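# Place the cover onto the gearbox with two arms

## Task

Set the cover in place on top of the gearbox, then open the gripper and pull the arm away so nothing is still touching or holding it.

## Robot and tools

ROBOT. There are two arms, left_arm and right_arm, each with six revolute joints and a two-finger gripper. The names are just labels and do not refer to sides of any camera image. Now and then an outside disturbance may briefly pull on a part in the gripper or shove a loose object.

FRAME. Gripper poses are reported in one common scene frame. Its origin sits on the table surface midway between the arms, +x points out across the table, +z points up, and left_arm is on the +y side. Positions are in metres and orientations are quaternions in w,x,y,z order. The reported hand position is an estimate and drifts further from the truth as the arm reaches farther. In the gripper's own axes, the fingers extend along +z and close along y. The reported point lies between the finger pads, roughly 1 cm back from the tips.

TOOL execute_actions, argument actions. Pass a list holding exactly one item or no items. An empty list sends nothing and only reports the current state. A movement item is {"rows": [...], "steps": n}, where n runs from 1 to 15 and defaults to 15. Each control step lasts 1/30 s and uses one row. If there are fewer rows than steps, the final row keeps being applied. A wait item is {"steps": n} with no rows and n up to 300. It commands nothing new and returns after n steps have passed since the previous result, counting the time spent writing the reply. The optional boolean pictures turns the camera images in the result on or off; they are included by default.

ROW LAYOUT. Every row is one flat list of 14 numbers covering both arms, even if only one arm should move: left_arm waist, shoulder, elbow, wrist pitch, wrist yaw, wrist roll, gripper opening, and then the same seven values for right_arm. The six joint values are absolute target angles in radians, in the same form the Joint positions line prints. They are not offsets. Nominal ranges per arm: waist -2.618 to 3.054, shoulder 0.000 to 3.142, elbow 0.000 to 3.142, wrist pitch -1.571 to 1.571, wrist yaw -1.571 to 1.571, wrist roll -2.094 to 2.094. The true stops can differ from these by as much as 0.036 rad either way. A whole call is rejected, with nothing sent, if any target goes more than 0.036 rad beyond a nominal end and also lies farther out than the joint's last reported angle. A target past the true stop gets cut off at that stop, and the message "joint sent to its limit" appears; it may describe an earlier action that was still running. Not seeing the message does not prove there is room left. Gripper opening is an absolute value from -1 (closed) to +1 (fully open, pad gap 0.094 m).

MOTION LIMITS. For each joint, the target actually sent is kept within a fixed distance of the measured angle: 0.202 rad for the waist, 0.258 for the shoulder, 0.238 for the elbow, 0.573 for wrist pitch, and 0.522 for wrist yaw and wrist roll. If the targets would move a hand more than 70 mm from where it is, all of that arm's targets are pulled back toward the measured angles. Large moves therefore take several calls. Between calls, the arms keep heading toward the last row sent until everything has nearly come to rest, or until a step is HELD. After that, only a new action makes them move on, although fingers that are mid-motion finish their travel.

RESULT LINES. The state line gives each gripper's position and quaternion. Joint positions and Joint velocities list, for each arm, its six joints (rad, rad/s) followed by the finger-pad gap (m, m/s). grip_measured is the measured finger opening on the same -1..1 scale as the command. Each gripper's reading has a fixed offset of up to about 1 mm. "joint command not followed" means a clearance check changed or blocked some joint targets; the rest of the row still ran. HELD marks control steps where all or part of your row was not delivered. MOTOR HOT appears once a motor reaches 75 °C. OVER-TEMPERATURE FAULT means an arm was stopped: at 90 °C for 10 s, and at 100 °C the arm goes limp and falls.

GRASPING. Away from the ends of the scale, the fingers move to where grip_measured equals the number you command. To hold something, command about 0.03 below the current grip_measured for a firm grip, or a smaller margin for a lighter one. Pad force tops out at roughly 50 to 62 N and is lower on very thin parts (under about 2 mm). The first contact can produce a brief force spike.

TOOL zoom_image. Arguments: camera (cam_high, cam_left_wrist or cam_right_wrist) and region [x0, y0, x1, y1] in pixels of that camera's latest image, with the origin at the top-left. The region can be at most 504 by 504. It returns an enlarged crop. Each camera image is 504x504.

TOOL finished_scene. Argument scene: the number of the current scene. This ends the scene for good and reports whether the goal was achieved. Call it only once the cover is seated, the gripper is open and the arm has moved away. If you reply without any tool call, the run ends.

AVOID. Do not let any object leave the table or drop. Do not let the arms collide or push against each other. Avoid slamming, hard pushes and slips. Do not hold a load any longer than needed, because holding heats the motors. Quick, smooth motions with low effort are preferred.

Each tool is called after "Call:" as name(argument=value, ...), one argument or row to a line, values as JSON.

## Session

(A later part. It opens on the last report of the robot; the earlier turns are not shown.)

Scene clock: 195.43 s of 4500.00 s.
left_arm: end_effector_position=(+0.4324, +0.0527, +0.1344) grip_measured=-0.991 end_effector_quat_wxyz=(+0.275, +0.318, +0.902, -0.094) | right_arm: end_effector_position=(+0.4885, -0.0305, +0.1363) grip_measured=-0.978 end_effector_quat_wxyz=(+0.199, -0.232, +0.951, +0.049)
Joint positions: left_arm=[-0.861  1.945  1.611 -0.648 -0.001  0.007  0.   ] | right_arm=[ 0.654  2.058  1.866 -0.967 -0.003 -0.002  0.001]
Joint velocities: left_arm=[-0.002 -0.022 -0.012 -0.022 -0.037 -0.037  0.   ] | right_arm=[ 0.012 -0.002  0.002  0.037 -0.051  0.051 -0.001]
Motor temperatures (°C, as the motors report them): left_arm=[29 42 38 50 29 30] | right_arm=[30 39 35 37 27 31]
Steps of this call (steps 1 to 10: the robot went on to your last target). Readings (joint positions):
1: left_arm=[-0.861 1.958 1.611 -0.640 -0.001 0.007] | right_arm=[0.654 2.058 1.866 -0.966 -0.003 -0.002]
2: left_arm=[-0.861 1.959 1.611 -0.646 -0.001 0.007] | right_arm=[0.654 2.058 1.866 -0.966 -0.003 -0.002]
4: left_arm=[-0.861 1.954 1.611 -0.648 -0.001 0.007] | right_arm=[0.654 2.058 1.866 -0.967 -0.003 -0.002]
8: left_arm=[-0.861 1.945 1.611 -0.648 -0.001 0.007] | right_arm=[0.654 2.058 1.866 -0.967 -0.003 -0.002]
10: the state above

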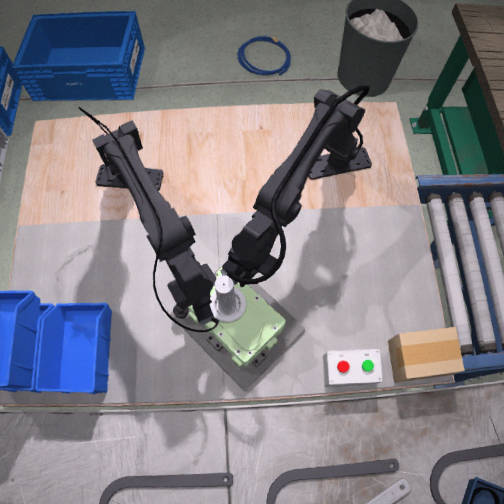

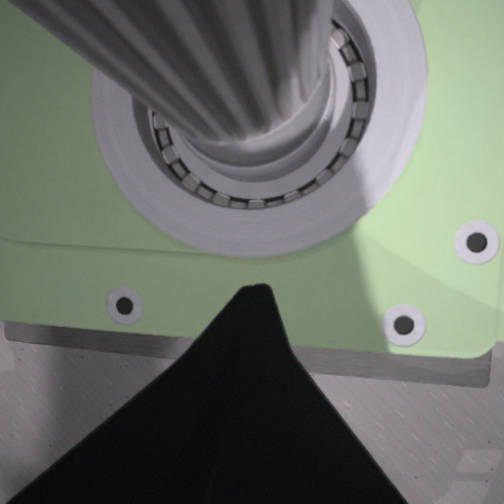

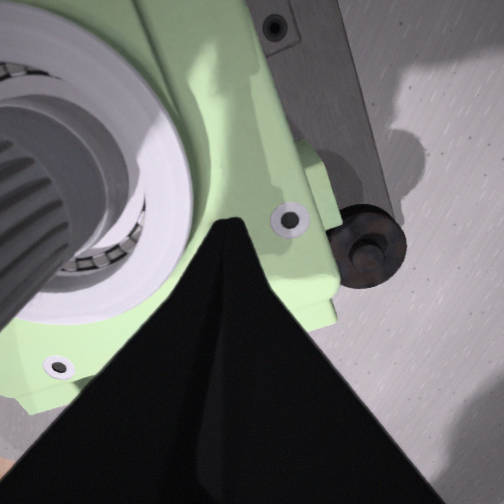

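Call:
execute_actions(
  actions=[
    {"rows":[[-0.865,2.15,1.6,-0.68,0,0,-1,0.655,2.27,1.85,-1.0,0,0,-1],[-0.865,2.15,1.6,-0.68,0,0,-1,0.655,2.27,1.85,-1.0,0,0,-1],[-0.865,2.15,1.6,-0.68,0,0,-1,0.655,2.27,1.85,-1.0,0,0,-1],[-0.865,2.15,1.6,-0.68,0,0,-1,0.655,2.27,1.85,-1.0,0,0,-1],[-0.865,2.15,1.6,-0.68,0,0,-1,0.655,2.27,1.85,-1.0,0,0,-1],[-0.865,1.87,1.6,-0.68,0,0,-1,0.655,1.99,1.85,-1.0,0,0,-1],[-0.865,1.87,1.6,-0.68,0,0,-1,0.655,1.99,1.85,-1.0,0,0,-1],[-0.865,1.87,1.6,-0.68,0,0,-1,0.655,1.99,1.85,-1.0,0,0,-1],[-0.865,1.87,1.6,-0.68,0,0,-1,0.655,1.99,1.85,-1.0,0,0,-1],[-0.865,2.15,1.6,-0.68,0,0,-1,0.655,2.27,1.85,-1.0,0,0,-1]],"steps":15},
  ],
)

Scene clock: 196.83 s of 4500.00 s.
left_arm: end_effector_position=(+0.4318, +0.0474, +0.1164) grip_measured=-0.992 end_effector_quat_wxyz=(+0.257, +0.328, +0.904, -0.092) | right_arm: end_effector_position=(+0.4874, -0.0331, +0.1174) grip_measured=-0.980 end_effector_quat_wxyz=(+0.172, -0.242, +0.954, +0.038)
Joint positions: left_arm=[-0.867  1.991  1.624 -0.65   0.008  0.018  0.   ] | right_arm=[ 0.653  2.106  1.885 -0.996  0.004 -0.023  0.001]
Joint velocities: left_arm=[-0.027  0.012  0.002 -0.051 -0.11   0.007  0.001] | right_arm=[-0.007  0.032  0.002 -0.022 -0.022 -0.125 -0.001]
Motor temperatures (°C, as the motors report them): left_arm=[29 43 38 50 29 30] | right_arm=[30 39 35 37 27 31]
Steps of this call (steps 1 to 27: the robot went on to your last target; steps 28 to 42: all 15 steps of this action). Readings (joint positions):
28: left_arm=[-0.861 1.957 1.612 -0.649 -0.001 0.007] | right_arm=[0.654 2.070 1.867 -0.969 -0.003 -0.002]
29: left_arm=[-0.861 1.975 1.614 -0.642 -0.001 0.008] | right_arm=[0.654 2.086 1.868 -0.973 -0.003 -0.005]
31: left_arm=[-0.864 1.987 1.619 -0.649 0.003 0.015] | right_arm=[0.654 2.103 1.878 -0.989 -0.002 -0.016]
35: left_arm=[-0.865 1.941 1.604 -0.665 0.003 0.013] | right_arm=[0.654 2.060 1.859 -0.996 -0.001 -0.015]
42: the state above

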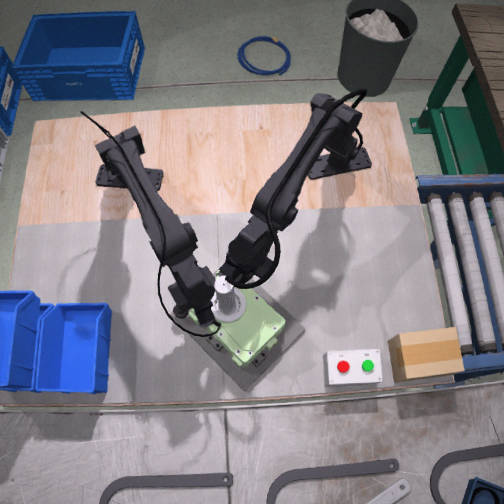

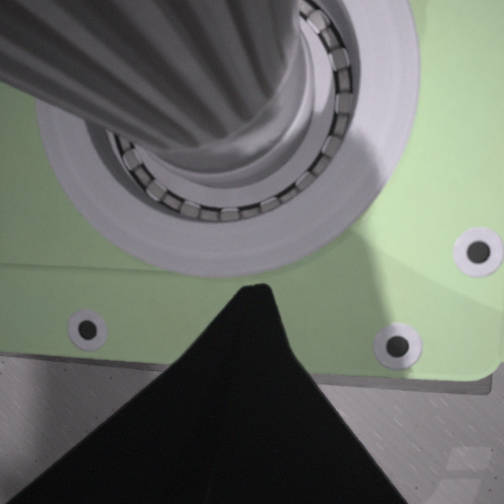

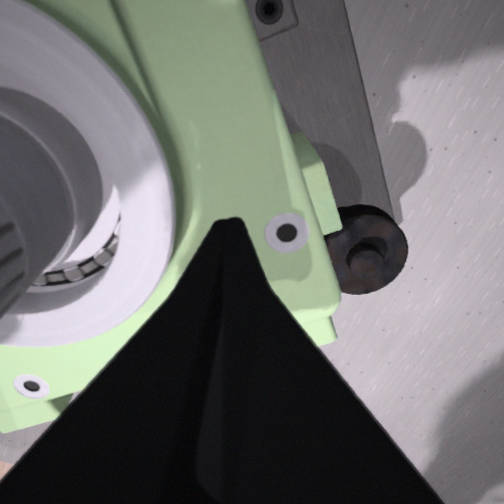

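Call:
execute_actions(
  actions=[
    {"rows":[[-0.86,1.96,1.63,-0.66,0,0,-1,0.65,2.09,1.88,-0.99,0,0,-1],[-0.85,1.93,1.65,-0.68,0,0,-1,0.645,2.07,1.88,-0.99,0,0,-1],[-0.83,1.91,1.68,-0.71,0,0,-1,0.64,2.06,1.88,-0.99,0,0,-1],[-0.81,1.9,1.72,-0.75,0,0,-1,0.64,2.05,1.88,-0.99,0,0,-1],[-0.79,1.91,1.77,-0.79,0,0,-1,0.64,2.05,1.88,-0.99,0,0,-1],[-0.77,1.93,1.83,-0.83,0,0,-1,0.64,2.05,1.88,-0.99,0,0,-1],[-0.75,1.96,1.89,-0.87,0,0,-1,0.64,2.05,1.88,-0.99,0,0,-1],[-0.73,1.99,1.95,-0.9,0,0,-1,0.64,2.05,1.88,-0.99,0,0,-1],[-0.72,2.03,2.01,-0.93,0,0,-1,0.64,2.05,1.88,-0.99,0,0,-1],[-0.72,2.07,2.07,-0.95,0,0,-1,0.64,2.05,1.88,-0.99,0,0,-1],[-0.72,2.11,2.13,-0.95,0,0,-1,0.64,2.05,1.88,-0.99,0,0,-1],[-0.72,2.15,2.19,-0.95,0,0,-1,0.64,2.05,1.88,-0.99,0,0,-1],[-0.72,2.19,2.24,-0.95,0,0,-1,0.64,2.05,1.88,-0.99,0,0,-1],[-0.72,2.22,2.26,-0.95,0,0,-1,0.64,2.05,1.88,-0.99,0,0,-1],[-0.72,2.24,2.26,-0.95,0,0,-1,0.64,2.05,1.88,-0.99,0,0,-1]],"steps":15},
  ],
  pictures=false,
)

Call:
execute_actions(
  actions=[
    {"rows":[[-0.72,2.25,2.26,-0.95,0,0,-1,0.64,2.05,1.88,-0.99,0,0,-1],[-0.72,2.26,2.26,-0.95,0,0,-1,0.64,2.05,1.88,-0.99,0,0,-1],[-0.72,2.27,2.26,-0.95,0,0,-1,0.64,2.05,1.88,-0.99,0,0,-1],[-0.72,2.28,2.26,-0.95,0,0,-1,0.64,2.05,1.88,-0.99,0,0,-1],[-0.72,2.29,2.26,-0.95,0,0,-1,0.64,2.05,1.88,-0.99,0,0,-1],[-0.72,2.3,2.26,-0.95,0,0,-1,0.64,2.05,1.88,-0.99,0,0,-1],[-0.72,2.31,2.26,-0.95,0,0,-1,0.64,2.05,1.88,-0.99,0,0,-1]],"steps":15},
  ],
  pictures=false,
)

Call:
execute_actions(
  actions=[
    {"rows":[[-0.72,2.5,2.24,-1.0,0,0,-1,0.64,2.27,1.86,-1.0,0,0,-1],[-0.72,2.5,2.24,-1.0,0,0,-1,0.64,2.27,1.86,-1.0,0,0,-1],[-0.72,2.5,2.24,-1.0,0,0,-1,0.64,2.27,1.86,-1.0,0,0,-1],[-0.72,2.5,2.24,-1.0,0,0,-1,0.64,2.27,1.86,-1.0,0,0,-1],[-0.72,2.5,2.24,-1.0,0,0,-1,0.64,2.27,1.86,-1.0,0,0,-1],[-0.72,2.25,2.24,-1.0,0,0,-1,0.64,1.99,1.86,-1.0,0,0,-1],[-0.72,2.25,2.24,-1.0,0,0,-1,0.64,1.99,1.86,-1.0,0,0,-1],[-0.72,2.25,2.24,-1.0,0,0,-1,0.64,1.99,1.86,-1.0,0,0,-1],[-0.72,2.25,2.24,-1.0,0,0,-1,0.64,1.99,1.86,-1.0,0,0,-1],[-0.72,2.5,2.24,-1.0,0,0,-1,0.64,2.27,1.86,-1.0,0,0,-1]],"steps":15},
  ],
)

Scene clock: 199.53 s of 4500.00 s.
left_arm: end_effector_position=(+0.5373, +0.0826, +0.2415) grip_measured=-0.992 end_effector_quat_wxyz=(+0.365, +0.240, +0.895, -0.093) | right_arm: end_effector_position=(+0.4889, -0.0356, +0.1299) grip_measured=-0.980 end_effector_quat_wxyz=(+0.185, -0.231, +0.954, +0.042)
Joint positions: left_arm=[-0.707  2.145  2.223 -0.876 -0.004  0.008  0.   ] | right_arm=[ 0.647  2.08   1.886 -0.996  0.003 -0.006  0.001]
Joint velocities: left_arm=[-0.012  0.755  0.716  0.022  0.066 -0.007  0.   ] | right_arm=[-0.017 -0.002 -0.017 -0.037 -0.051 -0.037 -0.001]
Motor temperatures (°C, as the motors report them): left_arm=[29 42 38 50 29 30] | right_arm=[30 39 35 36 27 31]
Steps of this call (steps 1 to 15: the robot went on to your last target; steps 16 to 66: nothing new was sent; steps 67 to 81: all 15 steps of this action). Readings (joint positions):
67: left_arm=[-0.867 1.982 1.625 -0.650 0.008 0.017] | right_arm=[0.653 2.098 1.886 -0.996 0.004 -0.023]
68: left_arm=[-0.866 1.978 1.625 -0.654 0.008 0.015] | right_arm=[0.653 2.097 1.886 -0.996 0.004 -0.020]
70: left_arm=[-0.856 1.968 1.638 -0.685 0.008 0.013] | right_arm=[0.653 2.096 1.886 -0.996 0.003 -0.015]
74: left_arm=[-0.789 1.977 1.809 -0.811 0.009 0.013] | right_arm=[0.648 2.086 1.886 -0.996 0.003 -0.009]
81: the state above

Scene clock: 200.03 s of 4500.00 s.
left_arm: end_effector_position=(+0.5404, +0.0777, +0.1363) grip_measured=-0.992 end_effector_quat_wxyz=(+0.264, +0.251, +0.929, -0.068) | right_arm: end_effector_position=(+0.4889, -0.0356, +0.1299) grip_measured=-0.980 end_effector_quat_wxyz=(+0.185, -0.230, +0.955, +0.042)
Joint positions: left_arm=[-0.712  2.332  2.244 -0.932 -0.003  0.008  0.   ] | right_arm=[ 0.647  2.08   1.886 -0.996  0.003 -0.005  0.001]
Joint velocities: left_arm=[-0.012 -0.002  0.002  0.007  0.037  0.066 -0.   ] | right_arm=[-0.007 -0.007  0.002 -0.037  0.037 -0.022  0.   ]
Motor temperatures (°C, as the motors report them): left_arm=[29 43 38 50 29 30] | right_arm=[30 39 35 36 27 31]
Steps of this call (steps 1 to 15: all 15 steps of this action). Readings (joint positions):
1: left_arm=[-0.709 2.169 2.239 -0.876 -0.004 0.008] | right_arm=[0.647 2.080 1.886 -0.996 0.003 -0.005]
2: left_arm=[-0.710 2.191 2.243 -0.878 -0.004 0.008] | right_arm=[0.647 2.080 1.886 -0.996 0.003 -0.005]
4: left_arm=[-0.712 2.239 2.244 -0.892 -0.004 0.008] | right_arm=[0.647 2.080 1.886 -0.996 0.003 -0.005]
8: left_arm=[-0.712 2.325 2.244 -0.925 -0.004 0.008] | right_arm=[0.647 2.080 1.886 -0.996 0.003 -0.005]
15: the state above

Scene clock: 200.53 s of 4500.00 s.
left_arm: end_effector_position=(+0.5461, +0.0740, +0.1219) grip_measured=-0.992 end_effector_quat_wxyz=(+0.260, +0.252, +0.930, -0.067) | right_arm: end_effector_position=(+0.4895, -0.0343, +0.1175) grip_measured=-0.980 end_effector_quat_wxyz=(+0.172, -0.242, +0.954, +0.039)
Joint positions: left_arm=[-0.712  2.373  2.263 -0.917 -0.003  0.007  0.   ] | right_arm=[ 0.647  2.111  1.893 -0.998 -0.002 -0.027  0.001]
Joint velocities: left_arm=[ 0.007  0.159  0.056  0.33  -0.007 -0.022  0.   ] | right_arm=[-0.022 -0.007  0.002 -0.051  0.037 -0.081 -0.001]
Motor temperatures (°C, as the motors report them): left_arm=[29 43 38 49 29 30] | right_arm=[30 39 35 36 27 31]
Steps of this call (steps 1 to 15: all 15 steps of this action). Readings (joint positions):
1: left_arm=[-0.712 2.341 2.245 -0.935 -0.003 0.008] | right_arm=[0.647 2.092 1.886 -0.996 0.003 -0.005]
2: left_arm=[-0.712 2.354 2.247 -0.934 -0.003 0.008] | right_arm=[0.647 2.107 1.886 -0.993 0.002 -0.008]
4: left_arm=[-0.712 2.368 2.259 -0.910 -0.003 0.007] | right_arm=[0.647 2.112 1.894 -1.001 0.000 -0.021]
8: left_arm=[-0.712 2.331 2.243 -0.940 -0.003 0.007] | right_arm=[0.647 2.063 1.869 -1.003 -0.000 -0.015]
15: the state above

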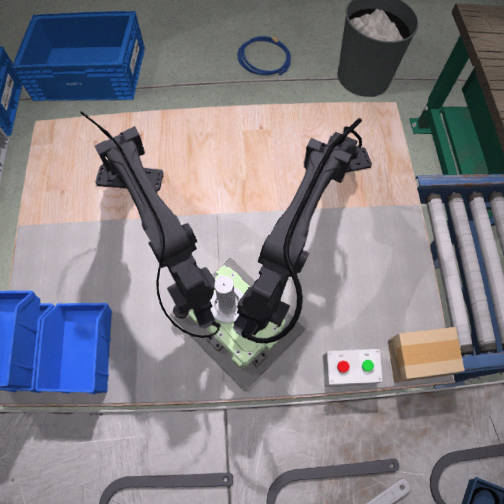

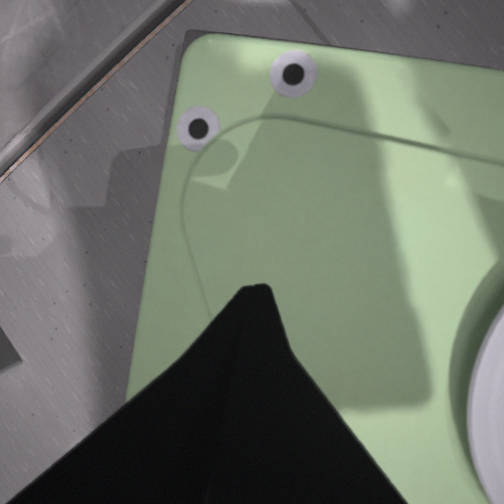

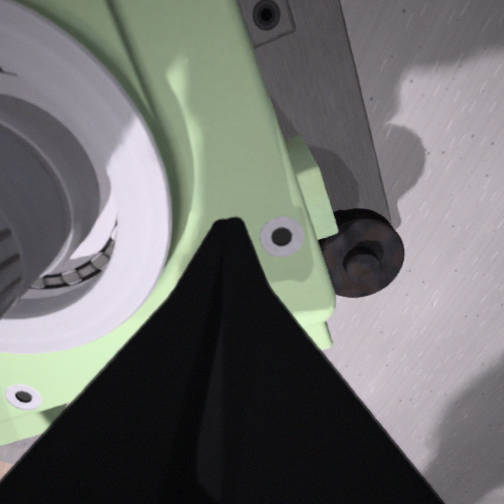

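Progress. Inspect.

Call:
execute_actions(
  actions=[
    {"rows":[[-0.71,2.35,2.25,-0.9,0,0,-1,0.64,2.08,1.88,-0.97,0,0,-1],[-0.71,2.31,2.22,-0.87,0,0,-1,0.63,2.04,1.88,-0.97,0,0,-1],[-0.7,2.26,2.18,-0.84,0,0,-1,0.61,2.0,1.88,-0.97,0,0,-1],[-0.69,2.2,2.12,-0.8,0,0,-1,0.58,1.96,1.88,-0.97,0,0,-1],[-0.68,2.14,2.06,-0.76,0,0,-1,0.55,1.92,1.88,-0.97,0,0,-1],[-0.67,2.08,1.99,-0.72,0,0,-1,0.52,1.9,1.88,-0.97,0,0,-1],[-0.66,2.01,1.92,-0.68,0,0,-1,0.49,1.9,1.88,-0.97,0,0,-1],[-0.65,1.94,1.85,-0.64,0,0,-1,0.46,1.9,1.88,-0.97,0,0,-1],[-0.64,1.87,1.77,-0.6,0,0,-1,0.44,1.9,1.88,-0.97,0,0,-1],[-0.64,1.8,1.69,-0.55,0,0,-1,0.44,1.9,1.88,-0.97,0,0,-1],[-0.64,1.73,1.61,-0.5,0,0,-1,0.44,1.9,1.88,-0.97,0,0,-1],[-0.64,1.66,1.53,-0.45,0,0,-1,0.44,1.9,1.88,-0.97,0,0,-1],[-0.64,1.59,1.45,-0.4,0,0,-1,0.44,1.9,1.88,-0.97,0,0,-1],[-0.64,1.52,1.37,-0.33,0,0,-1,0.44,1.9,1.88,-0.97,0,0,-1],[-0.64,1.45,1.29,-0.26,0,0,-1,0.44,1.9,1.88,-0.97,0,0,-1]],"steps":15},
  ],
  pictures=false,
)

Call:
execute_actions(
  actions=[
    {"rows":[[-0.64,1.4,1.2,-0.16,0,0,-0.5,0.44,1.9,1.88,-0.97,0,0,-1],[-0.64,1.37,1.12,-0.06,0,0,0,0.44,1.9,1.88,-0.97,0,0,-1],[-0.64,1.35,1.04,0.04,0,0,0.5,0.44,1.9,1.88,-0.97,0,0,-1],[-0.64,1.33,0.96,0.14,0,0,1,0.44,1.9,1.88,-0.97,0,0,-1],[-0.64,1.31,0.88,0.24,0,0,1,0.44,1.9,1.88,-0.97,0,0,-1],[-0.64,1.3,0.8,0.34,0,0,1,0.44,1.9,1.88,-0.97,0,0,-1],[-0.65,1.3,0.72,0.44,0,0,1,0.44,1.9,1.88,-0.97,0,0,-1],[-0.66,1.3,0.64,0.54,0,0,1,0.44,1.9,1.88,-0.97,0,0,-1],[-0.67,1.3,0.56,0.64,0,0,1,0.44,1.9,1.88,-0.97,0,0,-1],[-0.68,1.3,0.48,0.74,0,0,1,0.44,1.9,1.88,-0.97,0,0,-1],[-0.69,1.33,0.42,0.84,0,0,1,0.44,1.9,1.88,-0.97,0,0,-1],[-0.7,1.36,0.42,0.88,0,0,1,0.44,1.9,1.88,-0.97,0,0,-1],[-0.71,1.4,0.42,0.88,0,0,1,0.44,1.9,1.88,-0.97,0,0,-1]],"steps":15},
  ],
  pictures=false,
)

Call:
execute_actions(
  actions=[
    {"rows":[[-0.74,1.45,0.42,0.88,0,0,1,0.44,1.9,1.88,-0.97,0,0,-1],[-0.76,1.48,0.42,0.88,0,0,1,0.44,1.9,1.88,-0.97,0,0,-1]],"steps":15},
  ],
)

Scene clock: 203.23 s of 4500.00 s.
left_arm: end_effector_position=(+0.4637, +0.1630, +0.2593) grip_measured=-0.992 end_effector_quat_wxyz=(+0.440, +0.200, +0.870, -0.097) | right_arm: end_effector_position=(+0.5224, -0.1449, +0.2158) grip_measured=-0.980 end_effector_quat_wxyz=(+0.284, -0.115, +0.952, +0.029)
Joint positions: left_arm=[-0.637  1.582  1.439 -0.493 -0.004  0.007  0.   ] | right_arm=[ 0.416  1.898  1.878 -0.974  0.009 -0.005  0.001]
Joint velocities: left_arm=[ 0.007 -2.41  -2.21   1.56  -0.022 -0.066  0.001] | right_arm=[ 0.129  0.081 -0.007 -0.081 -0.095  0.037 -0.   ]
Motor temperatures (°C, as the motors report them): left_arm=[29 43 37 49 29 30] | right_arm=[30 39 35 36 27 31]
Steps of this call (steps 1 to 30: the robot went on to your last target; steps 31 to 66: nothing new was sent; steps 67 to 81: all 15 steps of this action). Readings (joint positions):
67: left_arm=[-0.712 2.378 2.264 -0.864 -0.003 0.007] | right_arm=[0.647 2.101 1.893 -0.994 -0.002 -0.025]
68: left_arm=[-0.712 2.372 2.256 -0.865 -0.003 0.007] | right_arm=[0.647 2.096 1.893 -0.994 -0.002 -0.021]
70: left_arm=[-0.711 2.329 2.195 -0.851 -0.003 0.007] | right_arm=[0.637 2.074 1.886 -0.991 -0.004 -0.016]
74: left_arm=[-0.691 2.136 1.971 -0.791 -0.002 0.007] | right_arm=[0.551 1.977 1.878 -0.987 -0.009 -0.011]
81: the state above

Scene clock: 203.73 s of 4500.00 s.
left_arm: end_effector_position=(+0.3796, +0.1758, +0.1191) grip_measured=+1.000 end_effector_quat_wxyz=(+0.552, +0.209, +0.795, -0.141) | right_arm: end_effector_position=(+0.5200, -0.1345, +0.2141) grip_measured=-0.980 end_effector_quat_wxyz=(+0.281, -0.125, +0.951, +0.034)
Joint positions: left_arm=[-0.699  1.405  0.412  0.634 -0.002  0.007  0.094] | right_arm=[ 0.436  1.901  1.878 -0.974  0.004 -0.005  0.001]
Joint velocities: left_arm=[-0.129  0.628 -0.3    0.593 -0.022 -0.037  0.   ] | right_arm=[-0.002 -0.002 -0.012 -0.022  0.095 -0.051 -0.001]
Motor temperatures (°C, as the motors report them): left_arm=[29 43 37 49 29 30] | right_arm=[30 39 35 36 27 31]
Steps of this call (steps 1 to 15: all 15 steps of this action). Readings (joint positions):
1: left_arm=[-0.637 1.502 1.361 -0.430 -0.003 0.007] | right_arm=[0.421 1.900 1.878 -0.974 0.009 -0.005]
2: left_arm=[-0.637 1.430 1.285 -0.357 -0.003 0.007] | right_arm=[0.426 1.901 1.878 -0.974 0.008 -0.005]
4: left_arm=[-0.637 1.329 1.139 -0.186 -0.003 0.007] | right_arm=[0.433 1.901 1.878 -0.974 0.006 -0.005]
8: left_arm=[-0.639 1.284 0.837 0.189 -0.003 0.007] | right_arm=[0.436 1.901 1.878 -0.974 0.004 -0.005]
15: the state above

Scene clock: 204.23 s of 4500.00 s.
left_arm: end_effector_position=(+0.3811, +0.1496, +0.1396) grip_measured=+1.000 end_effector_quat_wxyz=(+0.600, +0.219, +0.750, -0.171) | right_arm: end_effector_position=(+0.5200, -0.1345, +0.2141) grip_measured=-0.980 end_effector_quat_wxyz=(+0.281, -0.125, +0.951, +0.034)
Joint positions: left_arm=[-0.753  1.479  0.406  0.849 -0.001  0.007  0.094] | right_arm=[ 0.436  1.901  1.878 -0.974  0.004 -0.005  0.001]
Joint velocities: left_arm=[ 0.012 -0.002 -0.027  0.11  -0.007 -0.037  0.   ] | right_arm=[-0.012 -0.002 -0.002  0.007 -0.022  0.007 -0.001]
Motor temperatures (°C, as the motors report them): left_arm=[29 43 37 49 29 30] | right_arm=[30 39 35 36 27 31]
Steps of this call (steps 1 to 15: all 15 steps of this action). Readings (joint positions):
1: left_arm=[-0.706 1.426 0.406 0.659 -0.003 0.007] | right_arm=[0.436 1.901 1.878 -0.974 0.004 -0.005]
2: left_arm=[-0.717 1.447 0.406 0.692 -0.004 0.007] | right_arm=[0.436 1.901 1.878 -0.974 0.004 -0.005]
4: left_arm=[-0.743 1.473 0.406 0.750 -0.003 0.007] | right_arm=[0.436 1.901 1.878 -0.974 0.004 -0.005]
8: left_arm=[-0.753 1.479 0.406 0.812 -0.001 0.007] | right_arm=[0.436 1.901 1.878 -0.974 0.004 -0.005]
15: the state above

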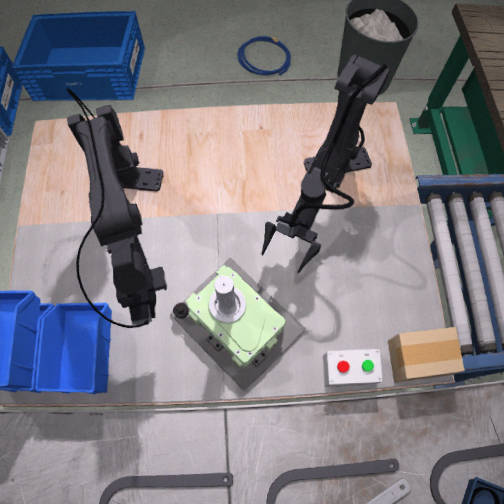

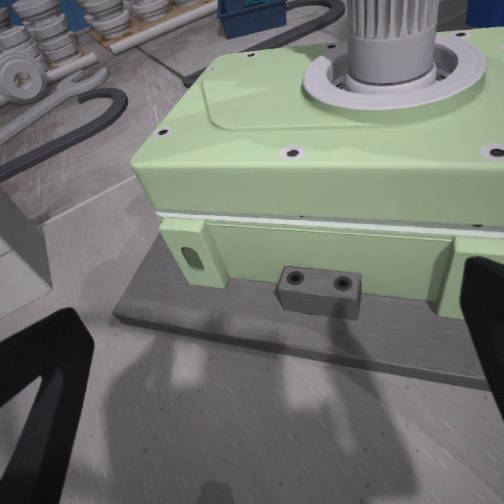

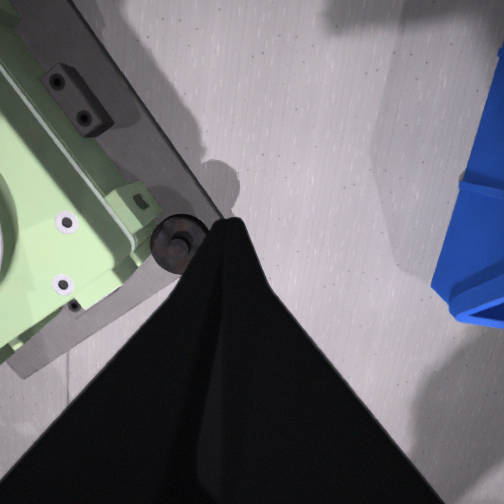

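Call:
execute_actions(
  actions=[
    {"rows":[[-0.76,1.47,0.5,0.78,0,0,0.5,0.45,1.9,1.88,-0.97,0,0,-1],[-0.76,1.45,0.58,0.68,0,0,0,0.46,1.9,1.88,-0.97,0,0,-1],[-0.76,1.44,0.66,0.58,0,0,-0.5,0.47,1.9,1.88,-0.97,0,0,-1],[-0.76,1.44,0.74,0.46,0,0,-1,0.48,1.9,1.88,-0.97,0,0,-1],[-0.77,1.45,0.82,0.34,0,0,-1,0.5,1.9,1.88,-0.97,0,0,-1],[-0.78,1.47,0.9,0.22,0,0,-1,0.52,1.9,1.88,-0.97,0,0,-1],[-0.79,1.49,0.98,0.1,0,0,-1,0.54,1.9,1.88,-0.97,0,0,-1],[-0.8,1.52,1.06,-0.02,0,0,-1,0.56,1.92,1.88,-0.97,0,0,-1],[-0.81,1.55,1.14,-0.14,0,0,-1,0.58,1.93,1.88,-0.97,0,0,-1],[-0.82,1.58,1.22,-0.26,0,0,-1,0.6,1.94,1.88,-0.97,0,0,-1],[-0.83,1.61,1.3,-0.38,0,0,-1,0.62,1.95,1.88,-0.97,0,0,-1],[-0.84,1.64,1.38,-0.5,0,0,-1,0.63,1.96,1.88,-0.97,0,0,-1],[-0.845,1.67,1.46,-0.6,0,0,-1,0.64,1.97,1.88,-0.97,0,0,-1],[-0.845,1.7,1.54,-0.65,0,0,-1,0.645,1.98,1.88,-0.97,0,0,-1],[-0.845,1.72,1.6,-0.65,0,0,-1,0.645,1.99,1.88,-0.97,0,0,-1]],"steps":15},
  ],
  pictures=false,
)

Call:
execute_actions(
  actions=[
    {"rows":[[-0.845,1.73,1.63,-0.65,0,0,-1,0.645,2.0,1.88,-0.97,0,0,-1],[-0.845,1.74,1.63,-0.65,0,0,-1,0.645,2.0,1.88,-0.97,0,0,-1],[-0.845,1.76,1.63,-0.65,0,0,-1,0.645,2.01,1.88,-0.97,0,0,-1],[-0.845,1.78,1.63,-0.65,0,0,-1,0.645,2.02,1.88,-0.97,0,0,-1],[-0.845,1.8,1.63,-0.65,0,0,-1,0.645,2.03,1.88,-0.97,0,0,-1],[-0.845,1.82,1.63,-0.65,0,0,-1,0.645,2.04,1.88,-0.97,0,0,-1],[-0.845,1.84,1.63,-0.65,0,0,-1,0.645,2.05,1.88,-0.97,0,0,-1],[-0.845,1.86,1.63,-0.65,0,0,-1,0.645,2.06,1.88,-0.97,0,0,-1],[-0.845,1.88,1.63,-0.65,0,0,-1,0.645,2.07,1.88,-0.97,0,0,-1],[-0.845,1.9,1.63,-0.65,0,0,-1,0.645,2.08,1.88,-0.97,0,0,-1],[-0.845,1.92,1.63,-0.65,0,0,-1,0.645,2.09,1.88,-0.97,0,0,-1]],"steps":15},
  ],
  pictures=false,
)

Call:
execute_actions(
  actions=[
    {"rows":[[-0.845,1.92,1.62,-0.65,0,0,-1,0.645,2.12,1.88,-0.98,0,0,-1],[-0.845,1.92,1.62,-0.65,0,0,-1,0.645,2.15,1.88,-0.98,0,0,-1],[-0.845,1.92,1.62,-0.65,0,0,-1,0.645,2.18,1.88,-0.99,0,0,-1],[-0.845,1.92,1.62,-0.65,0,0,-1,0.645,2.21,1.88,-1.0,0,0,-1],[-0.845,1.92,1.62,-0.65,0,0,-1,0.645,2.25,1.88,-1.0,0,0,-1],[-0.845,1.92,1.62,-0.65,0,0,-1,0.645,2.25,1.88,-1.0,0,0,-1],[-0.845,1.92,1.62,-0.65,0,0,-1,0.645,2.25,1.88,-1.0,0,0,-1],[-0.845,2.15,1.6,-0.68,0,0,-1,0.645,2.25,1.88,-1.0,0,0,-1]],"steps":15},
  ],
)

Scene clock: 208.00 s of 4500.00 s.
left_arm: end_effector_position=(+0.4477, +0.0572, +0.2675) grip_measured=-0.991 end_effector_quat_wxyz=(+0.482, +0.276, +0.816, -0.159) | right_arm: end_effector_position=(+0.4883, -0.0370, +0.1849) grip_measured=-0.980 end_effector_quat_wxyz=(+0.246, -0.225, +0.941, +0.058)
Joint positions: left_arm=[-0.836  1.668  1.455 -0.293 -0.001  0.007  0.   ] | right_arm=[ 0.644  1.963  1.878 -0.974 -0.001 -0.004  0.001]
Joint velocities: left_arm=[-0.168  0.955  2.112 -2.278 -0.037  0.022  0.   ] | right_arm=[ 0.266  0.388 -0.002  0.007 -0.066 -0.022  0.   ]
Motor temperatures (°C, as the motors report them): left_arm=[29 42 38 50 29 30] | right_arm=[30 39 35 36 27 31]
Steps of this call (steps 1 to 15: the robot went on to your last target; steps 16 to 90: nothing new was sent; then 0.27 s passed at rest; steps 91 to 105: all 15 steps of this action). Readings (joint positions):
91: left_arm=[-0.753 1.479 0.415 0.843 -0.001 0.007] | right_arm=[0.436 1.901 1.878 -0.974 0.004 -0.005]
92: left_arm=[-0.753 1.479 0.443 0.801 -0.001 0.007] | right_arm=[0.438 1.901 1.878 -0.974 0.004 -0.005]
94: left_arm=[-0.753 1.479 0.555 0.673 -0.001 0.007] | right_arm=[0.448 1.901 1.878 -0.974 0.004 -0.005]
98: left_arm=[-0.769 1.487 0.868 0.369 -0.002 0.007] | right_arm=[0.507 1.903 1.878 -0.974 0.005 -0.004]
105: the state above

Scene clock: 208.50 s of 4500.00 s.
left_arm: end_effector_position=(+0.4412, +0.0588, +0.1326) grip_measured=-0.991 end_effector_quat_wxyz=(+0.279, +0.309, +0.905, -0.093) | right_arm: end_effector_position=(+0.4898, -0.0331, +0.1230) grip_measured=-0.980 end_effector_quat_wxyz=(+0.182, -0.232, +0.955, +0.044)
Joint positions: left_arm=[-0.841  1.952  1.611 -0.632 -0.001  0.007  0.   ] | right_arm=[ 0.649  2.093  1.878 -0.98  -0.002 -0.005  0.001]
Joint velocities: left_arm=[-0.022  0.261  0.007 -0.315  0.037 -0.037 -0.   ] | right_arm=[ 0.012  0.085 -0.007 -0.022  0.022 -0.066  0.   ]
Motor temperatures (°C, as the motors report them): left_arm=[29 42 38 50 29 30] | right_arm=[30 39 35 36 27 31]
Steps of this call (steps 1 to 15: all 15 steps of this action). Readings (joint positions):
1: left_arm=[-0.840 1.697 1.519 -0.358 -0.001 0.007] | right_arm=[0.651 1.977 1.878 -0.974 -0.002 -0.004]
2: left_arm=[-0.841 1.717 1.562 -0.403 -0.001 0.007] | right_arm=[0.653 1.989 1.878 -0.974 -0.003 -0.004]
4: left_arm=[-0.841 1.738 1.601 -0.469 -0.001 0.007] | right_arm=[0.652 2.011 1.878 -0.974 -0.003 -0.004]
8: left_arm=[-0.841 1.796 1.611 -0.554 -0.001 0.007] | right_arm=[0.651 2.043 1.878 -0.974 -0.003 -0.004]
15: the state above

Scene clock: 209.00 s of 4500.00 s.
left_arm: end_effector_position=(+0.4397, +0.0603, +0.1149) grip_measured=-0.992 end_effector_quat_wxyz=(+0.258, +0.310, +0.911, -0.085) | right_arm: end_effector_position=(+0.4890, -0.0340, +0.1165) grip_measured=-0.980 end_effector_quat_wxyz=(+0.167, -0.245, +0.954, +0.041)
Joint positions: left_arm=[-0.841  1.988  1.616 -0.648 -0.003  0.005  0.   ] | right_arm=[ 0.646  2.118  1.902 -1.009 -0.009 -0.032  0.001]
Joint velocities: left_arm=[-0.002  0.017 -0.012  0.037  0.022  0.022 -0.001] | right_arm=[-0.007  0.012 -0.007 -0.037 -0.051  0.007  0.001]
Motor temperatures (°C, as the motors report them): left_arm=[29 43 38 50 29 30] | right_arm=[30 39 35 36 27 31]
Steps of this call (steps 1 to 15: all 15 steps of this action). Readings (joint positions):
1: left_arm=[-0.841 1.958 1.611 -0.640 -0.001 0.007] | right_arm=[0.649 2.094 1.878 -0.981 -0.002 -0.005]
2: left_arm=[-0.841 1.958 1.611 -0.646 -0.001 0.007] | right_arm=[0.649 2.097 1.878 -0.982 -0.002 -0.007]
4: left_arm=[-0.841 1.954 1.611 -0.648 -0.001 0.007] | right_arm=[0.649 2.101 1.880 -0.984 -0.002 -0.008]
8: left_arm=[-0.841 1.957 1.612 -0.648 -0.001 0.007] | right_arm=[0.646 2.113 1.897 -1.002 -0.010 -0.028]
15: the state above

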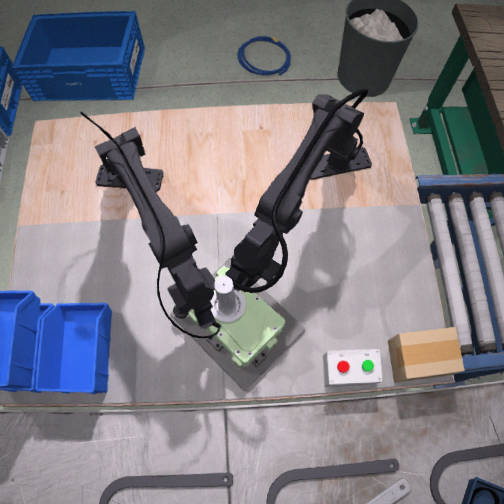

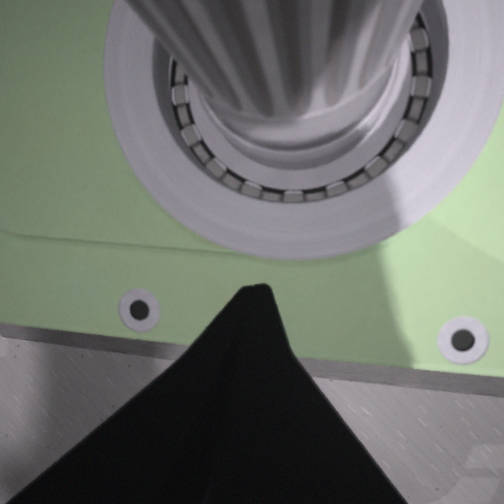

